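# Swing a locker door fully open and leave it

## Task

Get the locker door open to its full travel and have it stay that way by itself. Opening it violently counts as failure, as does the robot toppling or finishing in a tilted state; a door that stays open only because the robot is still holding it does not count.

## Robot and tools

ROBOT. LinearBot: a base that can drive in any direction, a column about 1.75 m tall, and a carriage that slides 1.0 m along it (lift_m). The carriage holds two identical arms, each with six joints and a two-finger gripper. Each arm base sits about 0.57 m + lift_m above the floor (left at y +0.33, right at y -0.33, 0.27 m ahead of the column), and parts of the carriage hang roughly 0.15 m lower. A hand reaches up to 0.78 m from its shoulder but only about 0.38 m below the arm base. A hand is about 0.16 m long and 0.1 m wide (0.14 m when open). The parked arm pose for joints 1-6 is 0, 0.05, 0.05, 1.45, 0, 0; with both arms parked the footprint is about 0.95 m wide and 0.7 m long. The wheels are weak (2 N m), so even a light push against something makes the base report contact_stop.

CAMERAS. carriage_camera is fixed, points forward and tilts about 20 degrees down. left_wrist_camera and right_wrist_camera look out past the fingertips. All images are 504x504 pixels.

FRAMES. Base frame: origin on the floor under the centre of the base, x forward, y left, z up. left_hand and right_hand are reported in this frame as the point midway between the finger pads. quat_wxyz rotates the base axes into the hand's axes; the hand's z axis runs along the fingers and the fingers open along its y axis. A hand pointing straight up with joints 1, 5 and 6 at 0 reads (1,0,0,0). The odometry frame is the base frame at the start of the scene. base_odometry is computed from wheel turns, so any slip shows up as travel. Heading is positive to the left and runs from -3.142 to 3.142. Hand readings become less accurate at long reach.

execute_actions(actions, cameras). actions is a list holding one action, or an empty list to get state and images only. An action can have base, joints, or both, and they start together.
- base: relative offsets from where the base last reported itself, exactly one key per action. translate_m (-2 to 2 m, positive forward), strafe_m (-2 to 2 m, positive left), or rotate_rad (-6.3 to 6.3 rad, positive counter-clockwise).
- joints: one dictionary for both arms, with absolute targets keyed by name. lift_m 0 to 1 m. For each arm X in left and right:
  - X_joint1_rad -2.617 to 3.054 (yaw about vertical, 0 forward, positive left).
  - X_joint2_rad 0 to 3.141 (shoulder: 0 upper arm back and level, 1.57 upright, 3.14 forward and level).
  - X_joint3_rad 0 to 3.141 (elbow: 0 folded, 3.14 straight).
  - X_joint4_rad -1.57 to 1.57 (wrist pitch, positive raises the fingertips).
  - X_joint5_rad -1.57 to 1.57 (wrist yaw, positive turns the fingertips RIGHT).
  - X_joint6_rad -2.094 to 2.094 (roll about the fingers, positive clockwise seen from the forearm).
  - X_gripper_m 0 to 0.093 m (gap between the pads).
  Done tolerances: lift ±0.004; joints 1, 5, 6 ±0.02; joint 2 and 3 ±0.055; joint 4 ±0.04; gripper ±0.004.
- Joints or base you leave out may keep pushing toward their old targets. An unknown key or an out-of-range value rejects the whole call and nothing moves. A single action runs at most 15 s. Arms move at up to 1.8 rad/s (joints 1-3) and 2.7 rad/s (joints 4-6); the lift moves at up to 0.3 m/s.
- cameras is a list of names or "all"; leaving it out or passing null gives all cameras, and [] gives none. The pictures line lists the order of the images.

wait(seconds 0 to 10): no new command; returns state and images. zoom_image(camera, region [x0,y0,x1,y1] in pixels, at most 504x504) magnifies the latest full image. read_manual returns only licence texts. finished_scene(scene) ends the scene for good and reports success. Replying without a tool call ends all scenes.

RESULTS. base_status and joint_status values:
- done: reached. For the base it only means the wheels turned the commanded amount; a move of a millimetre or two can stop short and still say done.
- off_target: at rest away from the target and possibly still pushing.
- contact_stop / time_out: the old target is dropped and the joint or base holds where it is.
- "joint command not followed" (a cause line may follow) or not_followed: that arm's targets were held back because links would come within a few mm of each other. The targets can be retried with later actions. To recover, move only the blocked arm clear first, then the other arm in a later action.
- on_its_own covers what this call did not command; its "held at" value is the target, not the actual position.
- motor_effort: percent of maximum, positive toward higher joint values, with the peak in brackets. The error is large. drive_wheels staying high at rest means the base is still pressing on something.
- ARM HIT: an arm struck the robot itself.
- MOTOR HOT starts at 75 °C. OVER-TEMPERATURE FAULT: at 90 °C the arm stops for 10 s; at 100 °C the arm goes limp and falls. After a heat stop, limit_stop_at_motor_heat means you should resend the target. Outstretched arms heat quickly, so do not hold them out longer than needed.

CAUTIONS. The arms and grippers have no contact stop: a blocked arm keeps pressing and snaps to its target once it is freed. The base stops only after an impact, and it can roll up to 0.3 m on after an arm touches something. Arms are not monitored during turns. After a stopped drive, back off about 0.2 m (or turn back), and do it again if still pressed. Never let the arms strike or press on each other. Watch for tipping, which happens with the carriage high, arms stretched, or when pulling, and shows only in the images. Do not back the column into edges. Do not slam the door: move it steadily, and at the end release it so it stays open without the robot touching it. Simulated time keeps running while you think.

Each tool is called after ">>>" as name(argument=value, ...) on one line, values as JSON.

## Session

>>> execute_actions(actions=[])

Scene clock: 0.00 s.
base_odometry: x=+0.000 y=+0.000 heading=+0.000 (m, m, rad; odometry frame)
base_status: not commanded
joint_positions: lift_m=+0.298 left_joint1_rad=+0.002 left_joint2_rad=+0.060 left_joint3_rad=+0.030 left_joint4_rad=+1.397 left_joint5_rad=-0.045 left_joint6_rad=+0.000 left_gripper_m=+0.095 right_joint1_rad=+0.016 right_joint2_rad=+0.041 right_joint3_rad=+0.037 right_joint4_rad=+1.474 right_joint5_rad=-0.002 right_joint6_rad=+0.025 right_gripper_m=+0.094
joint_status: not commanded
motor_effort: lift_m=+23 drive_wheels=+4 (%)
left_hand: x=+0.3115 y=+0.3379 z=+1.2932 quat_wxyz=(+0.995, -0.023, +0.102, +0.003) (m; base frame)
right_hand: x=+0.2848 y=-0.3293 z=+1.2987 quat_wxyz=(+0.999, -0.001, +0.050, +0.021) (m; base frame)
pictures: carriage_camera, left_wrist_camera, right_wrist_camera
Images, in order (width x height): carriage_camera 504x504, left_wrist_camera 504x504, right_wrist_camera 504x504.

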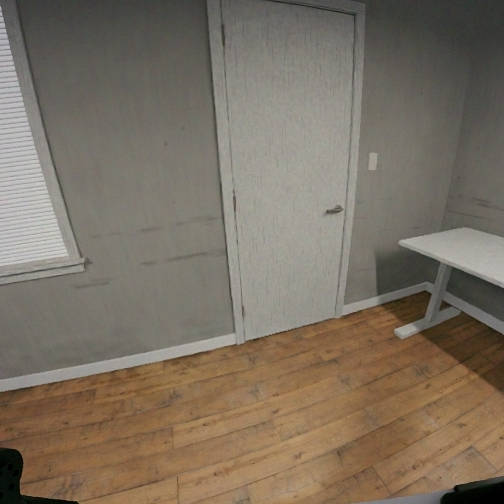

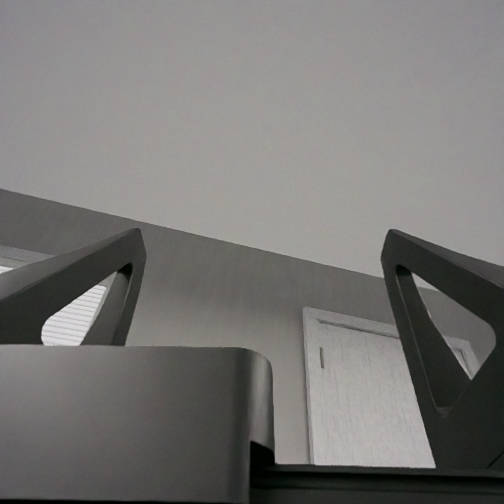

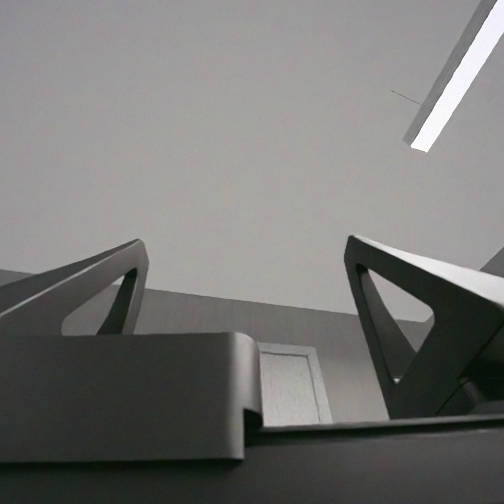

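Look sideways with the wrists.

>>> execute_actions(actions=[{"joints":{"left_joint4_rad":0.3,"right_joint4_rad":0.3,"left_joint5_rad":-1.5,"right_joint5_rad":1.5,"left_joint1_rad":0.3,"right_joint1_rad":-0.3}}], cameras=["left_wrist_camera","right_wrist_camera"])

Scene clock: 5.03 s.
base_odometry: x=+0.000 y=+0.000 heading=+0.000 (m, m, rad; odometry frame)
base_status: not commanded
joint_positions: lift_m=+0.298 left_joint1_rad=+0.292 left_joint2_rad=+0.060 left_joint3_rad=+0.030 left_joint4_rad=+0.304 left_joint5_rad=-1.493 left_joint6_rad=+0.000 left_gripper_m=+0.095 right_joint1_rad=-0.294 right_joint2_rad=+0.041 right_joint3_rad=+0.037 right_joint4_rad=+0.310 right_joint5_rad=+1.492 right_joint6_rad=+0.025 right_gripper_m=+0.094
joint_status: all done
motor_effort: lift_m=+23(23) drive_wheels=+1(1) (%)
left_hand: x=+0.2929 y=+0.5193 z=+1.0763 quat_wxyz=(+0.519, -0.600, +0.360, +0.491) (m; base frame)
right_hand: x=+0.2902 y=-0.5187 z=+1.0804 quat_wxyz=(+0.533, +0.609, +0.341, -0.477) (m; base frame)
pictures: left_wrist_camera, right_wrist_camera
Images, in order (width x height): left_wrist_camera 504x504, right_wrist_camera 504x504.

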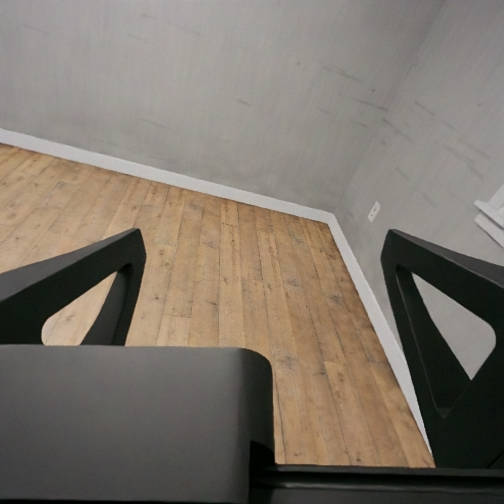

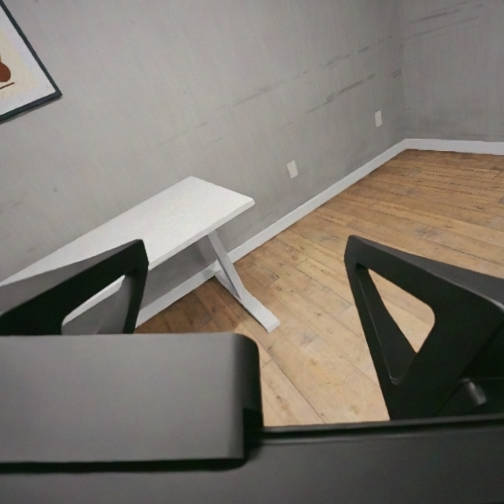

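>>> execute_actions(actions=[{"base":{"rotate_rad":-2.8},"joints":{"left_joint4_rad":1.45,"right_joint4_rad":1.45,"left_joint5_rad":0,"right_joint5_rad":0,"left_joint1_rad":0,"right_joint1_rad":0}}], cameras=["carriage_camera"])

Scene clock: 12.90 s.
base_odometry: x=+0.000 y=+0.000 heading=-2.799 (m, m, rad; odometry frame)
base_status: done
joint_positions: lift_m=+0.298 left_joint1_rad=+0.007 left_joint2_rad=+0.060 left_joint3_rad=+0.030 left_joint4_rad=+1.445 left_joint5_rad=-0.008 left_joint6_rad=+0.000 left_gripper_m=+0.095 right_joint1_rad=-0.004 right_joint2_rad=+0.041 right_joint3_rad=+0.037 right_joint4_rad=+1.437 right_joint5_rad=+0.010 right_joint6_rad=+0.025 right_gripper_m=+0.094
joint_status: all done
motor_effort: lift_m=+23(23) drive_wheels=+7(28) (%)
left_hand: x=+0.2999 y=+0.3317 z=+1.2955 quat_wxyz=(+0.997, -0.004, +0.078, +0.004) (m; base frame)
right_hand: x=+0.2937 y=-0.3318 z=+1.2976 quat_wxyz=(+0.998, +0.006, +0.069, +0.010) (m; base frame)
pictures: carriage_camera
Images, in order (width x height): carriage_camera 504x504.

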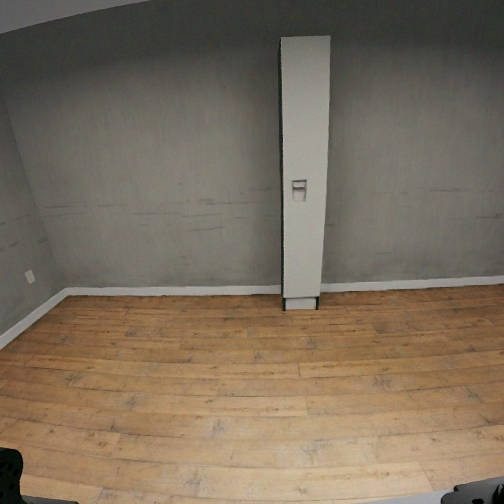

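>>> execute_actions(actions=[{"base":{"translate_m":1.25},"joints":{"right_joint4_rad":0.4,"lift_m":0.25}}], cameras=["carriage_camera","right_wrist_camera"])

>>> zoom_image(camera="right_wrist_camera", region=[150,80,400,330])

Scene clock: 25.50 s.
base_odometry: x=-1.178 y=-0.418 heading=-2.800 (m, m, rad; odometry frame)
base_status: done
joint_positions: lift_m=+0.250 left_joint1_rad=+0.007 left_joint2_rad=+0.060 left_joint3_rad=+0.030 left_joint4_rad=+1.450 left_joint5_rad=-0.008 left_joint6_rad=+0.000 left_gripper_m=+0.095 right_joint1_rad=-0.004 right_joint2_rad=+0.041 right_joint3_rad=+0.037 right_joint4_rad=+0.409 right_joint5_rad=+0.010 right_joint6_rad=+0.025 right_gripper_m=+0.094
joint_status: all done
motor_effort: lift_m=+21(21) drive_wheels=-5(31) (%)
left_hand: x=+0.2988 y=+0.3317 z=+1.2480 quat_wxyz=(+0.997, -0.004, +0.076, +0.004) (m; base frame)
right_hand: x=+0.4861 y=-0.3327 z=+1.1032 quat_wxyz=(+0.835, +0.012, +0.550, +0.006) (m; base frame)
pictures: carriage_camera, right_wrist_camera
Images, in order (width x height): carriage_camera 504x504, right_wrist_camera 504x504.

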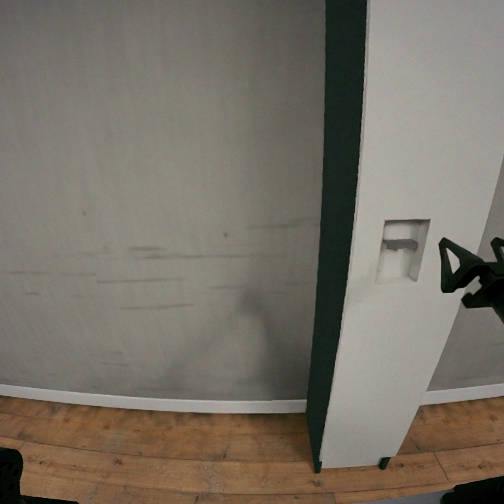

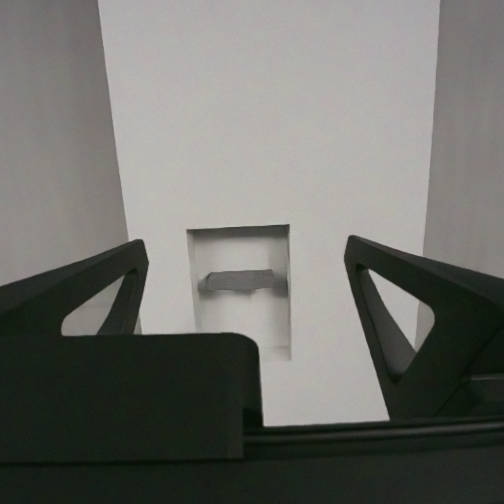

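Region (150, 80, 400, 330) of right_wrist_camera's 504x504 image, scaled by 2.016, with more detail than that image has.

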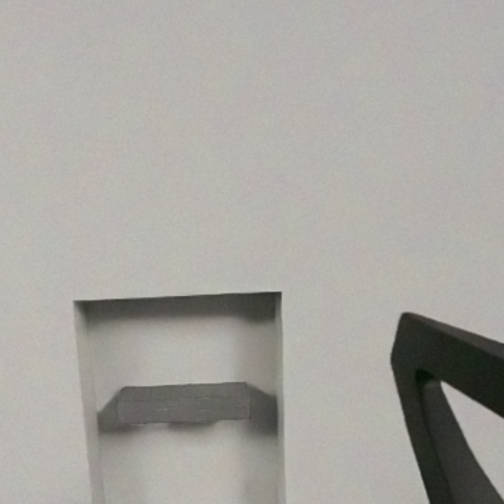

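>>> execute_actions(actions=[{"base":{"translate_m":0.06},"joints":{"right_joint4_rad":0,"right_joint6_rad":1.57,"right_gripper_m":0.045,"lift_m":0.323}}], cameras=["carriage_camera","right_wrist_camera"])

Scene clock: 32.33 s.
base_odometry: x=-1.234 y=-0.438 heading=-2.801 (m, m, rad; odometry frame)
base_status: done
joint_positions: lift_m=+0.323 left_joint1_rad=+0.007 left_joint2_rad=+0.060 left_joint3_rad=+0.030 left_joint4_rad=+1.449 left_joint5_rad=-0.008 left_joint6_rad=+0.000 left_gripper_m=+0.095 right_joint1_rad=-0.004 right_joint2_rad=+0.041 right_joint3_rad=+0.037 right_joint4_rad=+0.009 right_joint5_rad=+0.009 right_joint6_rad=+1.565 right_gripper_m=+0.045
joint_status: all done
motor_effort: lift_m=+25(30) drive_wheels=-4(28) (%)
left_hand: x=+0.2989 y=+0.3316 z=+1.3206 quat_wxyz=(+0.997, -0.004, +0.076, +0.004) (m; base frame)
right_hand: x=+0.5059 y=-0.3327 z=+1.0803 quat_wxyz=(+0.506, +0.501, +0.497, +0.496) (m; base frame)
pictures: carriage_camera, right_wrist_camera
Images, in order (width x height): carriage_camera 504x504, right_wrist_camera 504x504.

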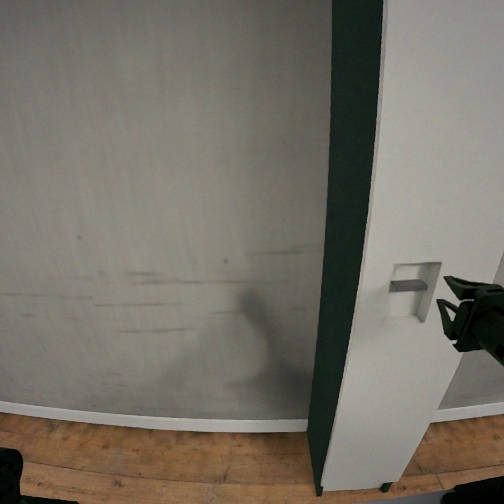

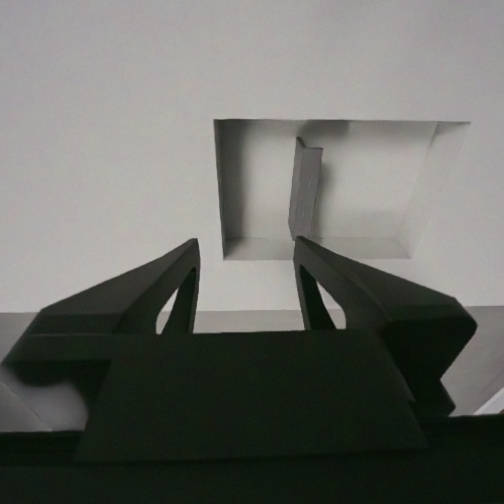

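>>> execute_actions(actions=[{"base":{"translate_m":0.04},"joints":{"right_joint4_rad":-0.06,"lift_m":0.298}}], cameras=["carriage_camera","right_wrist_camera"])

Scene clock: 37.23 s.
base_odometry: x=-1.272 y=-0.452 heading=-2.801 (m, m, rad; odometry frame)
base_status: done
joint_positions: lift_m=+0.298 left_joint1_rad=+0.007 left_joint2_rad=+0.060 left_joint3_rad=+0.030 left_joint4_rad=+1.449 left_joint5_rad=-0.007 left_joint6_rad=+0.000 left_gripper_m=+0.095 right_joint1_rad=-0.004 right_joint2_rad=+0.041 right_joint3_rad=+0.037 right_joint4_rad=-0.058 right_joint5_rad=+0.009 right_joint6_rad=+1.565 right_gripper_m=+0.045
joint_status: all done
motor_effort: lift_m=+21(21) drive_wheels=-4(31) (%)
left_hand: x=+0.2989 y=+0.3316 z=+1.2960 quat_wxyz=(+0.997, -0.004, +0.076, +0.004) (m; base frame)
right_hand: x=+0.5055 y=-0.3326 z=+1.0392 quat_wxyz=(+0.489, +0.517, +0.513, +0.480) (m; base frame)
pictures: carriage_camera, right_wrist_camera
Images, in order (width x height): carriage_camera 504x504, right_wrist_camera 504x504.

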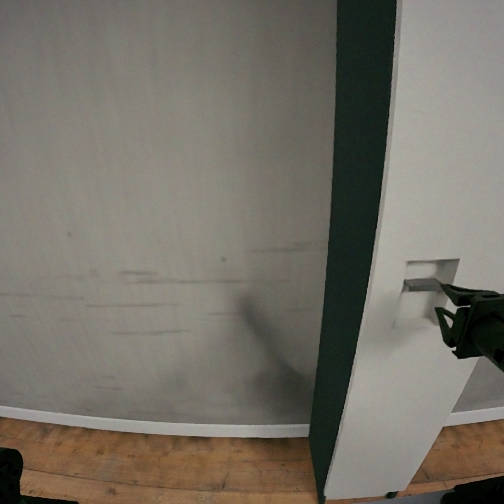

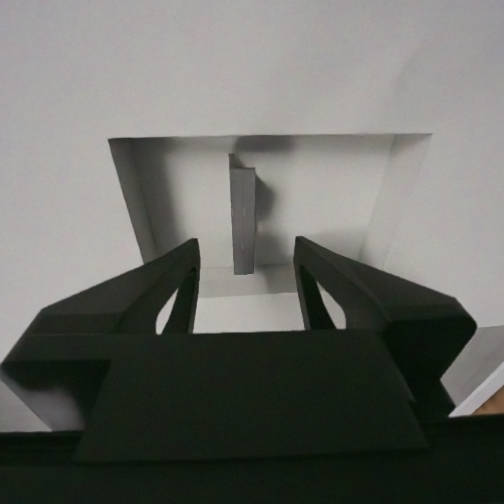

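>>> execute_actions(actions=[{"base":{"translate_m":0.05}}], cameras=["carriage_camera","right_wrist_camera"])

>>> execute_actions(actions=[{"joints":{"right_gripper_m":0}}], cameras=["right_wrist_camera"])

Scene clock: 42.10 s.
base_odometry: x=-1.319 y=-0.468 heading=-2.802 (m, m, rad; odometry frame)
base_status: done
joint_positions: lift_m=+0.298 left_joint1_rad=+0.007 left_joint2_rad=+0.060 left_joint3_rad=+0.030 left_joint4_rad=+1.449 left_joint5_rad=-0.007 left_joint6_rad=+0.000 left_gripper_m=+0.095 right_joint1_rad=-0.004 right_joint2_rad=+0.041 right_joint3_rad=+0.037 right_joint4_rad=-0.058 right_joint5_rad=+0.008 right_joint6_rad=+1.565 right_gripper_m=+0.045
joint_status: not commanded
motor_effort: lift_m=+21(21) drive_wheels=-4(29) (%)
left_hand: x=+0.2989 y=+0.3316 z=+1.2960 quat_wxyz=(+0.997, -0.004, +0.076, +0.004) (m; base frame)
right_hand: x=+0.5055 y=-0.3325 z=+1.0392 quat_wxyz=(+0.489, +0.517, +0.514, +0.480) (m; base frame)
pictures: carriage_camera, right_wrist_camera
Images, in order (width x height): carriage_camera 504x504, right_wrist_camera 504x504.

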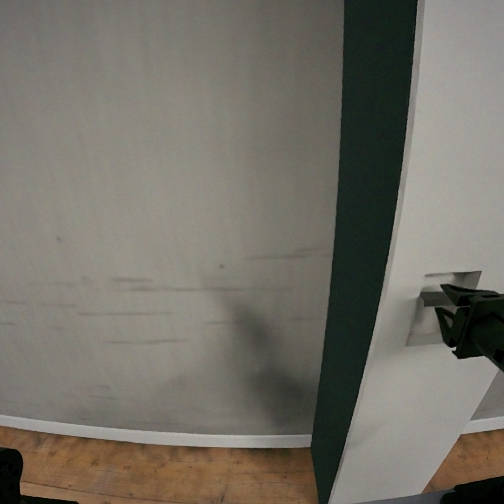

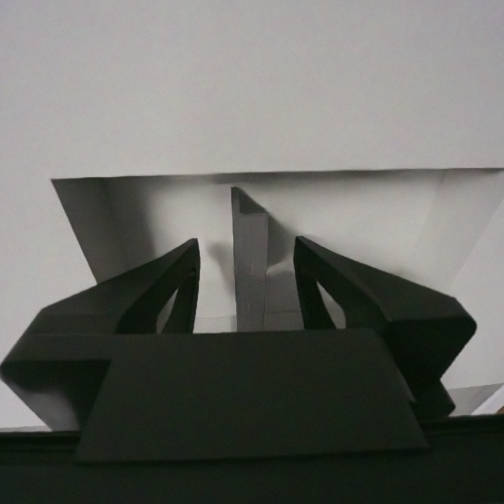

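Scene clock: 42.70 s.
base_odometry: x=-1.319 y=-0.468 heading=-2.802 (m, m, rad; odometry frame)
base_status: not commanded
joint_positions: lift_m=+0.298 left_joint1_rad=+0.007 left_joint2_rad=+0.060 left_joint3_rad=+0.030 left_joint4_rad=+1.449 left_joint5_rad=-0.007 left_joint6_rad=+0.000 left_gripper_m=+0.095 right_joint1_rad=-0.004 right_joint2_rad=+0.041 right_joint3_rad=+0.037 right_joint4_rad=-0.059 right_joint5_rad=+0.008 right_joint6_rad=+1.565 right_gripper_m=+0.013
joint_status: right_gripper_m off_target (ended at +0.013, target +0.000)
motor_effort: lift_m=+21(21) drive_wheels=-4(4) (%)
left_hand: x=+0.2989 y=+0.3315 z=+1.2960 quat_wxyz=(+0.997, -0.004, +0.076, +0.004) (m; base frame)
right_hand: x=+0.5054 y=-0.3325 z=+1.0390 quat_wxyz=(+0.489, +0.517, +0.514, +0.480) (m; base frame)
pictures: right_wrist_camera
Images, in order (width x height): right_wrist_camera 504x504.

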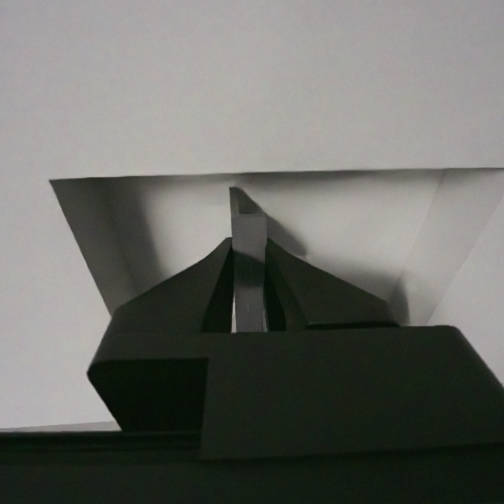

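>>> execute_actions(actions=[{"joints":{"lift_m":0.33}}], cameras=["carriage_camera","right_wrist_camera"])

Scene clock: 46.53 s.
base_odometry: x=-1.319 y=-0.468 heading=-2.802 (m, m, rad; odometry frame)
base_status: not commanded
joint_positions: lift_m=+0.330 left_joint1_rad=+0.007 left_joint2_rad=+0.060 left_joint3_rad=+0.030 left_joint4_rad=+1.449 left_joint5_rad=-0.006 left_joint6_rad=+0.000 left_gripper_m=+0.095 right_joint1_rad=-0.004 right_joint2_rad=+0.041 right_joint3_rad=+0.015 right_joint4_rad=-0.134 right_joint5_rad=+0.008 right_joint6_rad=+1.565 right_gripper_m=+0.014
joint_status: all done
motor_effort: lift_m=+26(30) drive_wheels=-4(4) (%)
left_hand: x=+0.2989 y=+0.3314 z=+1.3274 quat_wxyz=(+0.997, -0.003, +0.076, +0.004) (m; base frame)
right_hand: x=+0.5040 y=-0.3324 z=+1.0410 quat_wxyz=(+0.463, +0.540, +0.537, +0.454) (m; base frame)
pictures: carriage_camera, right_wrist_camera
Images, in order (width x height): carriage_camera 504x504, right_wrist_camera 504x504.

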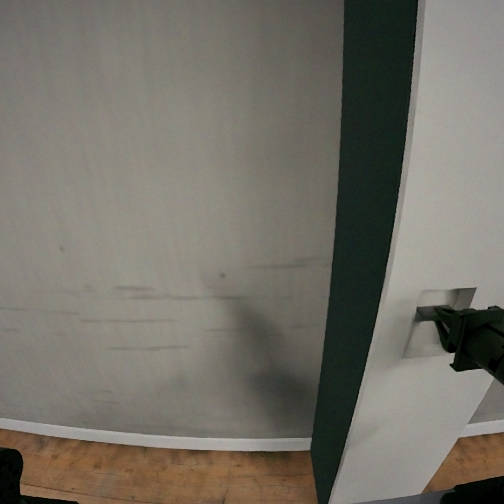

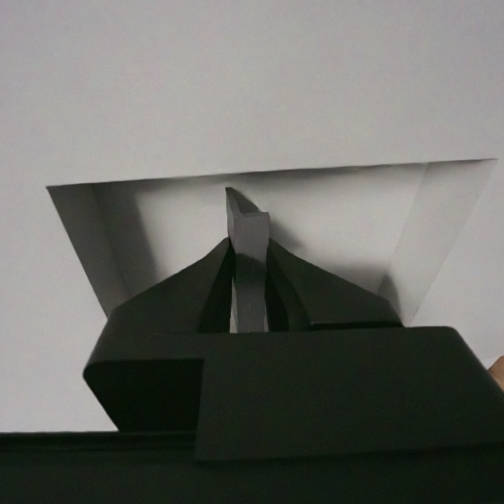

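The arm is compliant; adding wrist torque.

>>> execute_actions(actions=[{"joints":{"right_joint4_rad":0.2,"right_joint3_rad":0.1}}], cameras=["right_wrist_camera"])

Scene clock: 49.23 s.
base_odometry: x=-1.319 y=-0.468 heading=-2.802 (m, m, rad; odometry frame)
base_status: not commanded
joint_positions: lift_m=+0.330 left_joint1_rad=+0.007 left_joint2_rad=+0.060 left_joint3_rad=+0.030 left_joint4_rad=+1.449 left_joint5_rad=-0.006 left_joint6_rad=+0.000 left_gripper_m=+0.095 right_joint1_rad=-0.004 right_joint2_rad=+0.041 right_joint3_rad=+0.016 right_joint4_rad=-0.065 right_joint5_rad=+0.006 right_joint6_rad=+1.566 right_gripper_m=+0.013
joint_status: right_joint3_rad off_target (ended at +0.016, target +0.100); right_joint4_rad off_target (ended at -0.065, target +0.200)
motor_effort: lift_m=+26(26) drive_wheels=+12(13) (%)
left_hand: x=+0.2989 y=+0.3314 z=+1.3274 quat_wxyz=(+0.997, -0.003, +0.076, +0.004) (m; base frame)
right_hand: x=+0.5061 y=-0.3321 z=+1.0584 quat_wxyz=(+0.481, +0.523, +0.521, +0.473) (m; base frame)
pictures: right_wrist_camera
Images, in order (width x height): right_wrist_camera 504x504.

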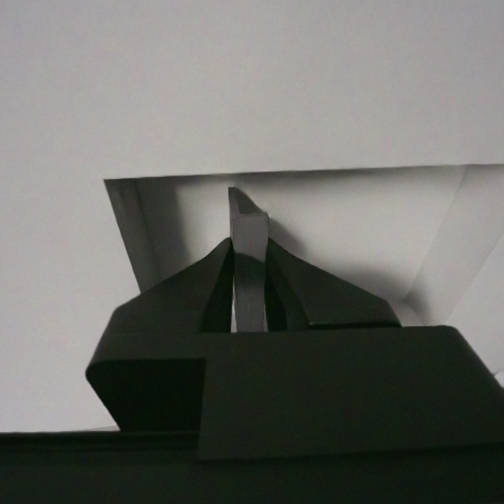

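>>> execute_actions(actions=[{"base":{"translate_m":-0.04},"joints":{"right_joint4_rad":0.23}}], cameras=["carriage_camera","right_wrist_camera"])

Scene clock: 52.20 s.
base_odometry: x=-1.281 y=-0.455 heading=-2.802 (m, m, rad; odometry frame)
base_status: done
joint_positions: lift_m=+0.330 left_joint1_rad=+0.007 left_joint2_rad=+0.060 left_joint3_rad=+0.030 left_joint4_rad=+1.449 left_joint5_rad=-0.006 left_joint6_rad=+0.000 left_gripper_m=+0.095 right_joint1_rad=-0.004 right_joint2_rad=+0.058 right_joint3_rad=+0.016 right_joint4_rad=-0.044 right_joint5_rad=+0.015 right_joint6_rad=+1.554 right_gripper_m=+0.013
joint_status: right_joint4_rad off_target (ended at -0.044, target +0.230)
motor_effort: lift_m=+26(26) drive_wheels=+0(30) (%)
left_hand: x=+0.2990 y=+0.3314 z=+1.3274 quat_wxyz=(+0.997, -0.003, +0.076, +0.004) (m; base frame)
right_hand: x=+0.5073 y=-0.3337 z=+1.0596 quat_wxyz=(+0.487, +0.521, +0.521, +0.469) (m; base frame)
pictures: carriage_camera, right_wrist_camera
Images, in order (width x height): carriage_camera 504x504, right_wrist_camera 504x504.

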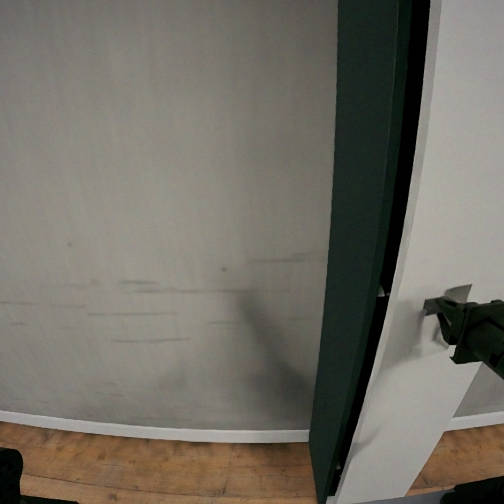

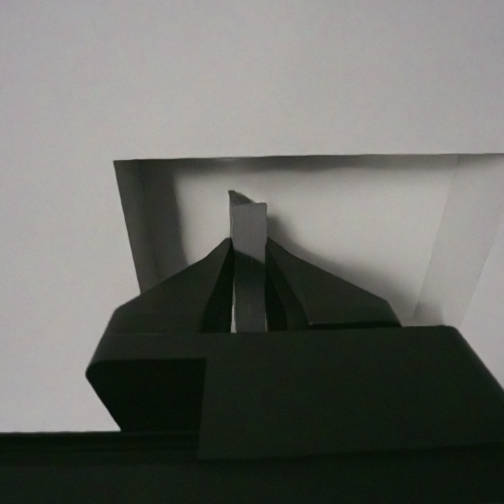

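Opening. Relax the lift force and pull further.

>>> execute_actions(actions=[{"base":{"translate_m":-0.06},"joints":{"right_joint4_rad":-0.06,"right_joint3_rad":0.05,"lift_m":0.3,"right_joint1_rad":-0.1}}], cameras=["carriage_camera","right_wrist_camera"])

>>> execute_actions(actions=[{"joints":{"right_gripper_m":0.04}}], cameras=[])

>>> execute_actions(actions=[{"base":{"translate_m":-0.14}}], cameras=["carriage_camera","right_wrist_camera"])

Scene clock: 57.93 s.
base_odometry: x=-1.225 y=-0.435 heading=-2.802 (m, m, rad; odometry frame)
base_status: done
joint_positions: lift_m=+0.300 left_joint1_rad=+0.007 left_joint2_rad=+0.060 left_joint3_rad=+0.030 left_joint4_rad=+1.450 left_joint5_rad=-0.005 left_joint6_rad=+0.000 left_gripper_m=+0.095 right_joint1_rad=-0.099 right_joint2_rad=+0.058 right_joint3_rad=+0.022 right_joint4_rad=-0.022 right_joint5_rad=+0.005 right_joint6_rad=+1.549 right_gripper_m=+0.012
joint_status: all done
motor_effort: lift_m=+21(22) drive_wheels=-4(28) (%)
left_hand: x=+0.2988 y=+0.3312 z=+1.2980 quat_wxyz=(+0.997, -0.003, +0.076, +0.004) (m; base frame)
right_hand: x=+0.5062 y=-0.3555 z=+1.0386 quat_wxyz=(+0.515, +0.535, +0.493, +0.454) (m; base frame)
pictures: carriage_camera, right_wrist_camera
Images, in order (width x height): carriage_camera 504x504, right_wrist_camera 504x504.

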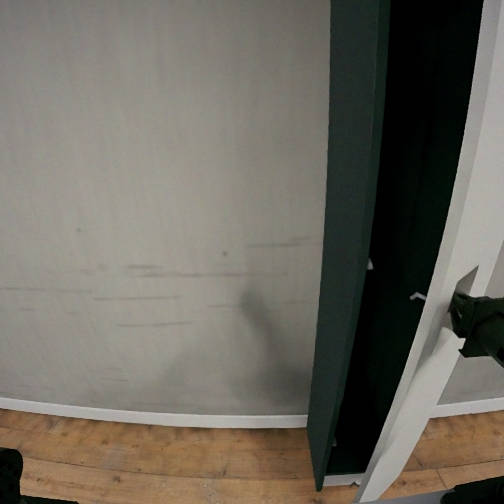

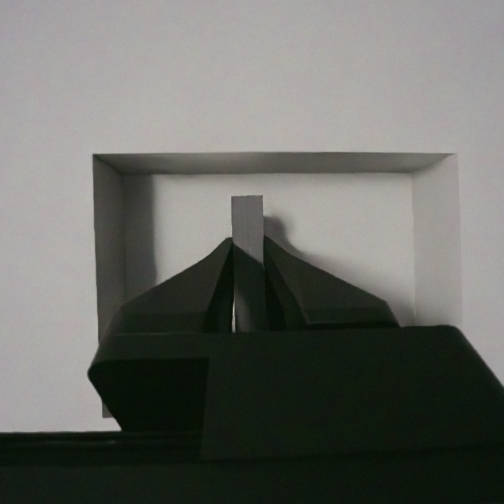

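Scene clock: 58.50 s.
base_odometry: x=-1.225 y=-0.435 heading=-2.802 (m, m, rad; odometry frame)
base_status: not commanded
joint_positions: lift_m=+0.300 left_joint1_rad=+0.007 left_joint2_rad=+0.060 left_joint3_rad=+0.030 left_joint4_rad=+1.450 left_joint5_rad=-0.005 left_joint6_rad=+0.000 left_gripper_m=+0.095 right_joint1_rad=-0.099 right_joint2_rad=+0.058 right_joint3_rad=+0.022 right_joint4_rad=-0.046 right_joint5_rad=+0.005 right_joint6_rad=+1.563 right_gripper_m=+0.040
joint_status: all done
motor_effort: lift_m=+21(21) drive_wheels=-4(4) (%)
left_hand: x=+0.2988 y=+0.3312 z=+1.2980 quat_wxyz=(+0.997, -0.003, +0.076, +0.004) (m; base frame)
right_hand: x=+0.5058 y=-0.3554 z=+1.0328 quat_wxyz=(+0.505, +0.544, +0.495, +0.452) (m; base frame)
pictures: none
No camera images: the call's "cameras" was empty. Leave "cameras" out to get every camera's image.

Scene clock: 60.40 s.
base_odometry: x=-1.093 y=-0.388 heading=-2.803 (m, m, rad; odometry frame)
base_status: done
joint_positions: lift_m=+0.300 left_joint1_rad=+0.007 left_joint2_rad=+0.060 left_joint3_rad=+0.030 left_joint4_rad=+1.449 left_joint5_rad=-0.005 left_joint6_rad=+0.000 left_gripper_m=+0.095 right_joint1_rad=-0.099 right_joint2_rad=+0.058 right_joint3_rad=+0.022 right_joint4_rad=-0.050 right_joint5_rad=+0.005 right_joint6_rad=+1.564 right_gripper_m=+0.040
joint_status: not commanded
motor_effort: lift_m=+21(21) drive_wheels=-5(25) (%)
left_hand: x=+0.2990 y=+0.3312 z=+1.2980 quat_wxyz=(+0.997, -0.003, +0.076, +0.004) (m; base frame)
right_hand: x=+0.5057 y=-0.3554 z=+1.0318 quat_wxyz=(+0.504, +0.546, +0.495, +0.451) (m; base frame)
pictures: carriage_camera, right_wrist_camera
Images, in order (width x height): carriage_camera 504x504, right_wrist_camera 504x504.

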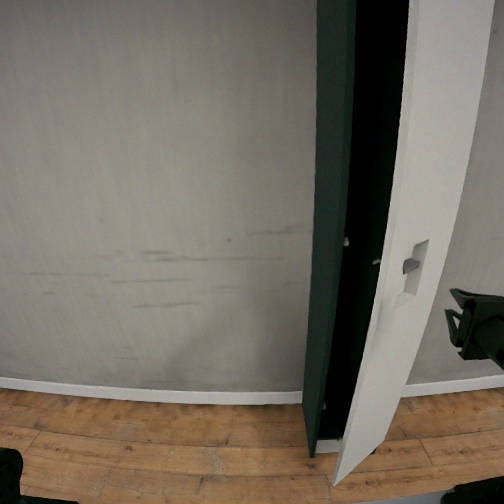

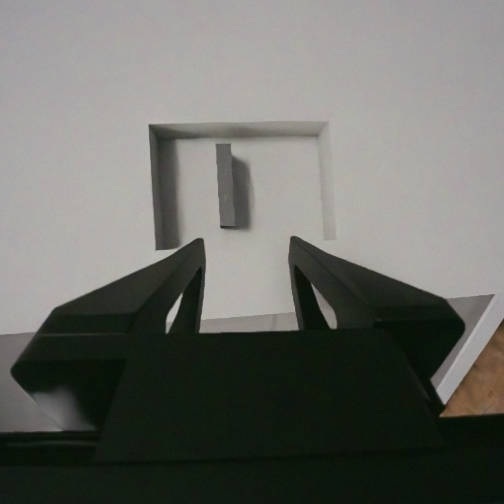

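>>> execute_actions(actions=[{"joints":{"right_joint1_rad":0.65,"right_joint6_rad":-1.57,"right_gripper_m":0}}], cameras=[])

>>> execute_actions(actions=[{"joints":{"right_joint2_rad":1.5,"right_joint3_rad":1.5,"right_joint5_rad":0.65,"lift_m":0.2}}], cameras=[])

>>> execute_actions(actions=[{"joints":{"right_joint5_rad":1.2}}], cameras=["carriage_camera","right_wrist_camera"])

>>> execute_actions(actions=[{"base":{"strafe_m":-0.1}}], cameras=["carriage_camera","right_wrist_camera"])

Scene clock: 72.97 s.
base_odometry: x=-1.093 y=-0.388 heading=-2.803 (m, m, rad; odometry frame)
base_status: not commanded
joint_positions: lift_m=+0.300 left_joint1_rad=+0.007 left_joint2_rad=+0.060 left_joint3_rad=+0.030 left_joint4_rad=+1.449 left_joint5_rad=-0.005 left_joint6_rad=+0.000 left_gripper_m=+0.095 right_joint1_rad=+0.646 right_joint2_rad=+0.058 right_joint3_rad=+0.022 right_joint4_rad=-0.050 right_joint5_rad=+0.005 right_joint6_rad=-1.565 right_gripper_m=+0.001
joint_status: all done
motor_effort: lift_m=+21(21) drive_wheels=-5(5) (%)
left_hand: x=+0.2990 y=+0.3312 z=+1.2980 quat_wxyz=(+0.997, -0.003, +0.076, +0.004) (m; base frame)
right_hand: x=+0.4575 y=-0.1812 z=+1.0318 quat_wxyz=(+0.605, -0.658, +0.332, -0.301) (m; base frame)
pictures: none
No camera images: the call's "cameras" was empty. Leave "cameras" out to get every camera's image.

Scene clock: 74.67 s.
base_odometry: x=-1.093 y=-0.388 heading=-2.803 (m, m, rad; odometry frame)
base_status: not commanded
joint_positions: lift_m=+0.200 left_joint1_rad=+0.007 left_joint2_rad=+0.060 left_joint3_rad=+0.030 left_joint4_rad=+1.449 left_joint5_rad=-0.003 left_joint6_rad=+0.000 left_gripper_m=+0.095 right_joint1_rad=+0.646 right_joint2_rad=+1.490 right_joint3_rad=+1.474 right_joint4_rad=-0.061 right_joint5_rad=+0.642 right_joint6_rad=-1.565 right_gripper_m=+0.001
joint_status: all done
motor_effort: lift_m=+21(22) drive_wheels=-4(5) (%)
left_hand: x=+0.2989 y=+0.3309 z=+1.1980 quat_wxyz=(+0.997, -0.002, +0.076, +0.004) (m; base frame)
right_hand: x=+0.6844 y=-0.1380 z=+1.1896 quat_wxyz=(+0.475, -0.526, +0.504, -0.494) (m; base frame)
pictures: none
No camera images: the call's "cameras" was empty. Leave "cameras" out to get every camera's image.

Scene clock: 75.80 s.
base_odometry: x=-1.093 y=-0.388 heading=-2.803 (m, m, rad; odometry frame)
base_status: not commanded
joint_positions: lift_m=+0.200 left_joint1_rad=+0.007 left_joint2_rad=+0.060 left_joint3_rad=+0.030 left_joint4_rad=+1.449 left_joint5_rad=-0.003 left_joint6_rad=+0.000 left_gripper_m=+0.095 right_joint1_rad=+0.646 right_joint2_rad=+1.490 right_joint3_rad=+1.474 right_joint4_rad=-0.061 right_joint5_rad=+1.191 right_joint6_rad=-1.565 right_gripper_m=+0.001
joint_status: all done
motor_effort: lift_m=+21(21) drive_wheels=-4(4) (%)
left_hand: x=+0.2989 y=+0.3309 z=+1.1980 quat_wxyz=(+0.997, -0.002, +0.076, +0.004) (m; base frame)
right_hand: x=+0.6597 y=-0.2276 z=+1.1952 quat_wxyz=(+0.322, -0.372, +0.613, -0.618) (m; base frame)
pictures: carriage_camera, right_wrist_camera
Images, in order (width x height): carriage_camera 504x504, right_wrist_camera 504x504.

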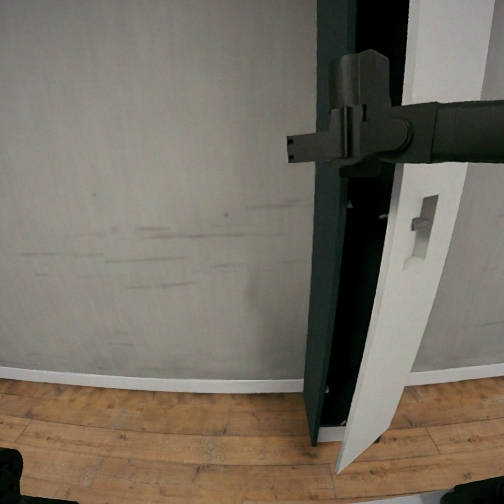

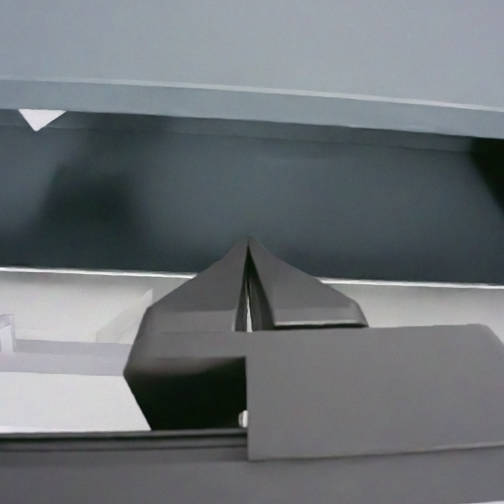

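Scene clock: 77.17 s.
base_odometry: x=-1.119 y=-0.313 heading=-2.802 (m, m, rad; odometry frame)
base_status: strafe_m contact_stop (by the wheels' count: -0.080 of -0.100)
joint_positions: lift_m=+0.200 left_joint1_rad=+0.007 left_joint2_rad=+0.060 left_joint3_rad=+0.030 left_joint4_rad=+1.448 left_joint5_rad=-0.003 left_joint6_rad=+0.000 left_gripper_m=+0.095 right_joint1_rad=+0.752 right_joint2_rad=+1.490 right_joint3_rad=+1.474 right_joint4_rad=-0.055 right_joint5_rad=+1.111 right_joint6_rad=-1.555 right_gripper_m=+0.001
joint_status: not commanded
motor_effort: lift_m=+21(21) drive_wheels=+13(28) (%)
left_hand: x=+0.2991 y=+0.3308 z=+1.1980 quat_wxyz=(+0.997, -0.002, +0.076, +0.004) (m; base frame)
right_hand: x=+0.6519 y=-0.1732 z=+1.1952 quat_wxyz=(+0.382, -0.422, +0.581, -0.582) (m; base frame)
pictures: carriage_camera, right_wrist_camera
Images, in order (width x height): carriage_camera 504x504, right_wrist_camera 504x504.

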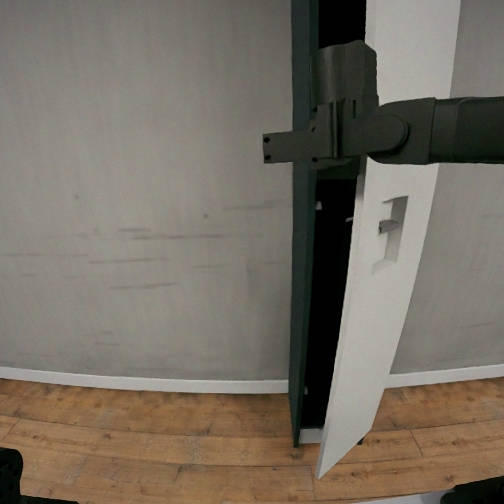

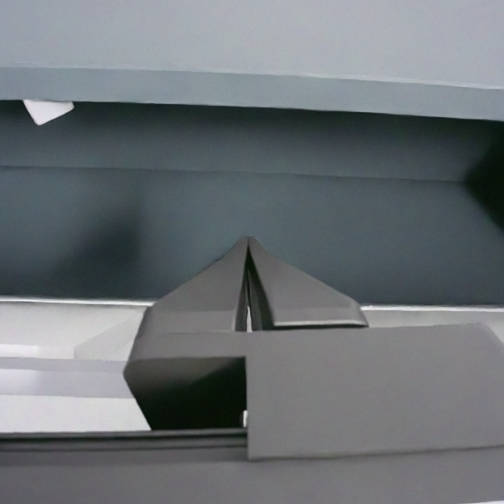

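>>> execute_actions(actions=[{"base":{"strafe_m":0.2},"joints":{"right_joint1_rad":0.7}}], cameras=[])

>>> execute_actions(actions=[{"joints":{"right_joint1_rad":0.45,"right_joint2_rad":1.8,"right_joint3_rad":1.8,"right_joint5_rad":1.57,"right_joint6_rad":0}}], cameras=["carriage_camera","right_wrist_camera"])

Scene clock: 89.20 s.
base_odometry: x=-1.052 y=-0.501 heading=-2.802 (m, m, rad; odometry frame)
base_status: done
joint_positions: lift_m=+0.200 left_joint1_rad=+0.007 left_joint2_rad=+0.060 left_joint3_rad=+0.030 left_joint4_rad=+1.448 left_joint5_rad=-0.003 left_joint6_rad=+0.000 left_gripper_m=+0.095 right_joint1_rad=+0.703 right_joint2_rad=+1.490 right_joint3_rad=+1.474 right_joint4_rad=-0.055 right_joint5_rad=+1.191 right_joint6_rad=-1.564 right_gripper_m=+0.001
joint_status: all done
motor_effort: lift_m=+21(21) drive_wheels=-2(31) (%)
left_hand: x=+0.2991 y=+0.3308 z=+1.1980 quat_wxyz=(+0.997, -0.002, +0.076, +0.004) (m; base frame)
right_hand: x=+0.6532 y=-0.2048 z=+1.1960 quat_wxyz=(+0.342, -0.387, +0.603, -0.608) (m; base frame)
pictures: none
No camera images: the call's "cameras" was empty. Leave "cameras" out to get every camera's image.

Scene clock: 90.93 s.
base_odometry: x=-1.052 y=-0.501 heading=-2.802 (m, m, rad; odometry frame)
base_status: not commanded
joint_positions: lift_m=+0.200 left_joint1_rad=+0.007 left_joint2_rad=+0.060 left_joint3_rad=+0.030 left_joint4_rad=+1.448 left_joint5_rad=-0.003 left_joint6_rad=+0.000 left_gripper_m=+0.095 right_joint1_rad=+0.444 right_joint2_rad=+1.801 right_joint3_rad=+1.776 right_joint4_rad=-0.058 right_joint5_rad=+1.552 right_joint6_rad=-0.005 right_gripper_m=+0.001
joint_status: all done
joint sent to its limit — the command would take right_joint5_rad past its upper limit, so that joint was sent only as far as its limit.
motor_effort: lift_m=+21(21) drive_wheels=-2(2) (%)
left_hand: x=+0.2991 y=+0.3308 z=+1.1980 quat_wxyz=(+0.997, -0.002, +0.076, +0.004) (m; base frame)
right_hand: x=+0.6968 y=-0.3119 z=+1.1912 quat_wxyz=(+0.584, +0.345, +0.618, -0.398) (m; base frame)
pictures: carriage_camera, right_wrist_camera
Images, in order (width x height): carriage_camera 504x504, right_wrist_camera 504x504.

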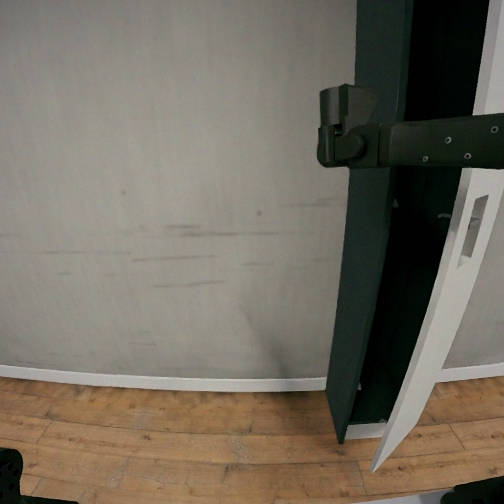

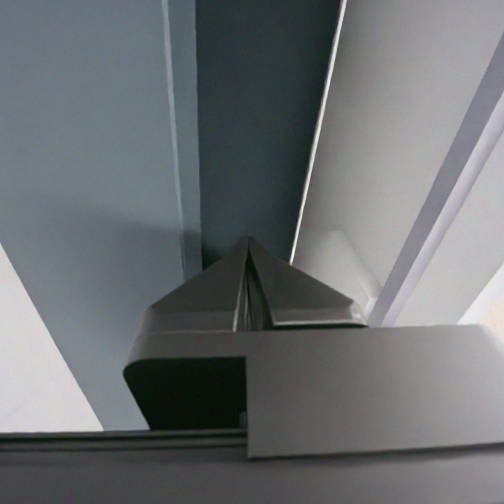

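Sweep with joint 1.

>>> execute_actions(actions=[{"joints":{"right_joint1_rad":0.2}}], cameras=["right_wrist_camera"])

>>> execute_actions(actions=[{"joints":{"right_joint1_rad":0.03}}], cameras=["carriage_camera","right_wrist_camera"])

Scene clock: 95.50 s.
base_odometry: x=-1.052 y=-0.501 heading=-2.802 (m, m, rad; odometry frame)
base_status: not commanded
joint_positions: lift_m=+0.200 left_joint1_rad=+0.007 left_joint2_rad=+0.060 left_joint3_rad=+0.030 left_joint4_rad=+1.448 left_joint5_rad=-0.003 left_joint6_rad=+0.000 left_gripper_m=+0.095 right_joint1_rad=+0.193 right_joint2_rad=+1.801 right_joint3_rad=+1.776 right_joint4_rad=-0.058 right_joint5_rad=+1.553 right_joint6_rad=-0.005 right_gripper_m=+0.001
joint_status: all done
motor_effort: lift_m=+21(21) drive_wheels=+0(2) (%)
left_hand: x=+0.2991 y=+0.3308 z=+1.1980 quat_wxyz=(+0.997, -0.002, +0.076, +0.004) (m; base frame)
right_hand: x=+0.6874 y=-0.4212 z=+1.1912 quat_wxyz=(+0.529, +0.420, +0.569, -0.468) (m; base frame)
pictures: right_wrist_camera
Images, in order (width x height): right_wrist_camera 504x504.

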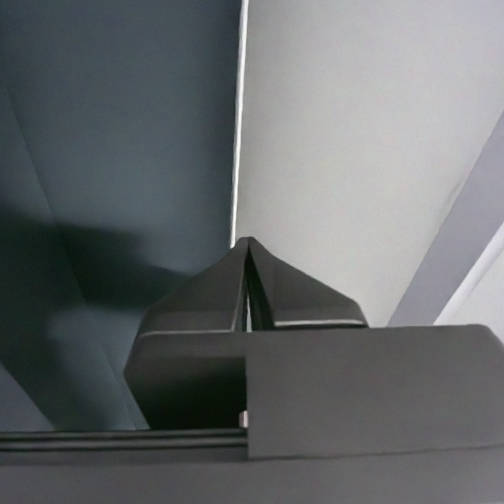

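Scene clock: 96.27 s.
base_odometry: x=-1.052 y=-0.501 heading=-2.802 (m, m, rad; odometry frame)
base_status: not commanded
joint_positions: lift_m=+0.200 left_joint1_rad=+0.007 left_joint2_rad=+0.060 left_joint3_rad=+0.030 left_joint4_rad=+1.448 left_joint5_rad=-0.003 left_joint6_rad=+0.000 left_gripper_m=+0.095 right_joint1_rad=+0.027 right_joint2_rad=+1.801 right_joint3_rad=+1.777 right_joint4_rad=-0.056 right_joint5_rad=+1.553 right_joint6_rad=-0.002 right_gripper_m=+0.001
joint_status: all done
motor_effort: lift_m=+21(21) drive_wheels=+0(1) (%)
left_hand: x=+0.2991 y=+0.3308 z=+1.1980 quat_wxyz=(+0.997, -0.002, +0.076, +0.004) (m; base frame)
right_hand: x=+0.6665 y=-0.4909 z=+1.1916 quat_wxyz=(+0.490, +0.468, +0.531, -0.509) (m; base frame)
pictures: carriage_camera, right_wrist_camera
Images, in order (width x height): carriage_camera 504x504, right_wrist_camera 504x504.

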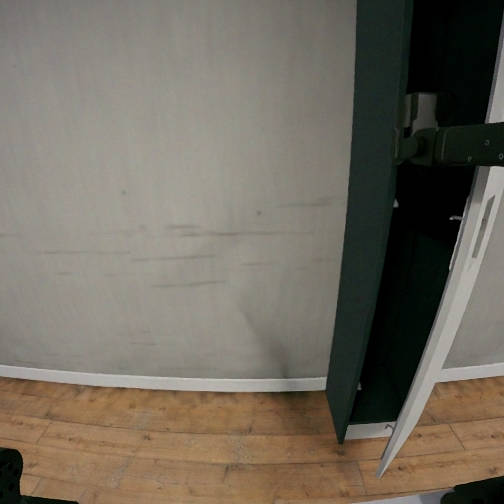

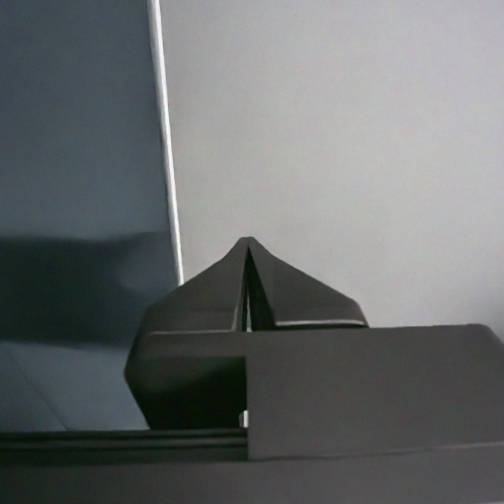

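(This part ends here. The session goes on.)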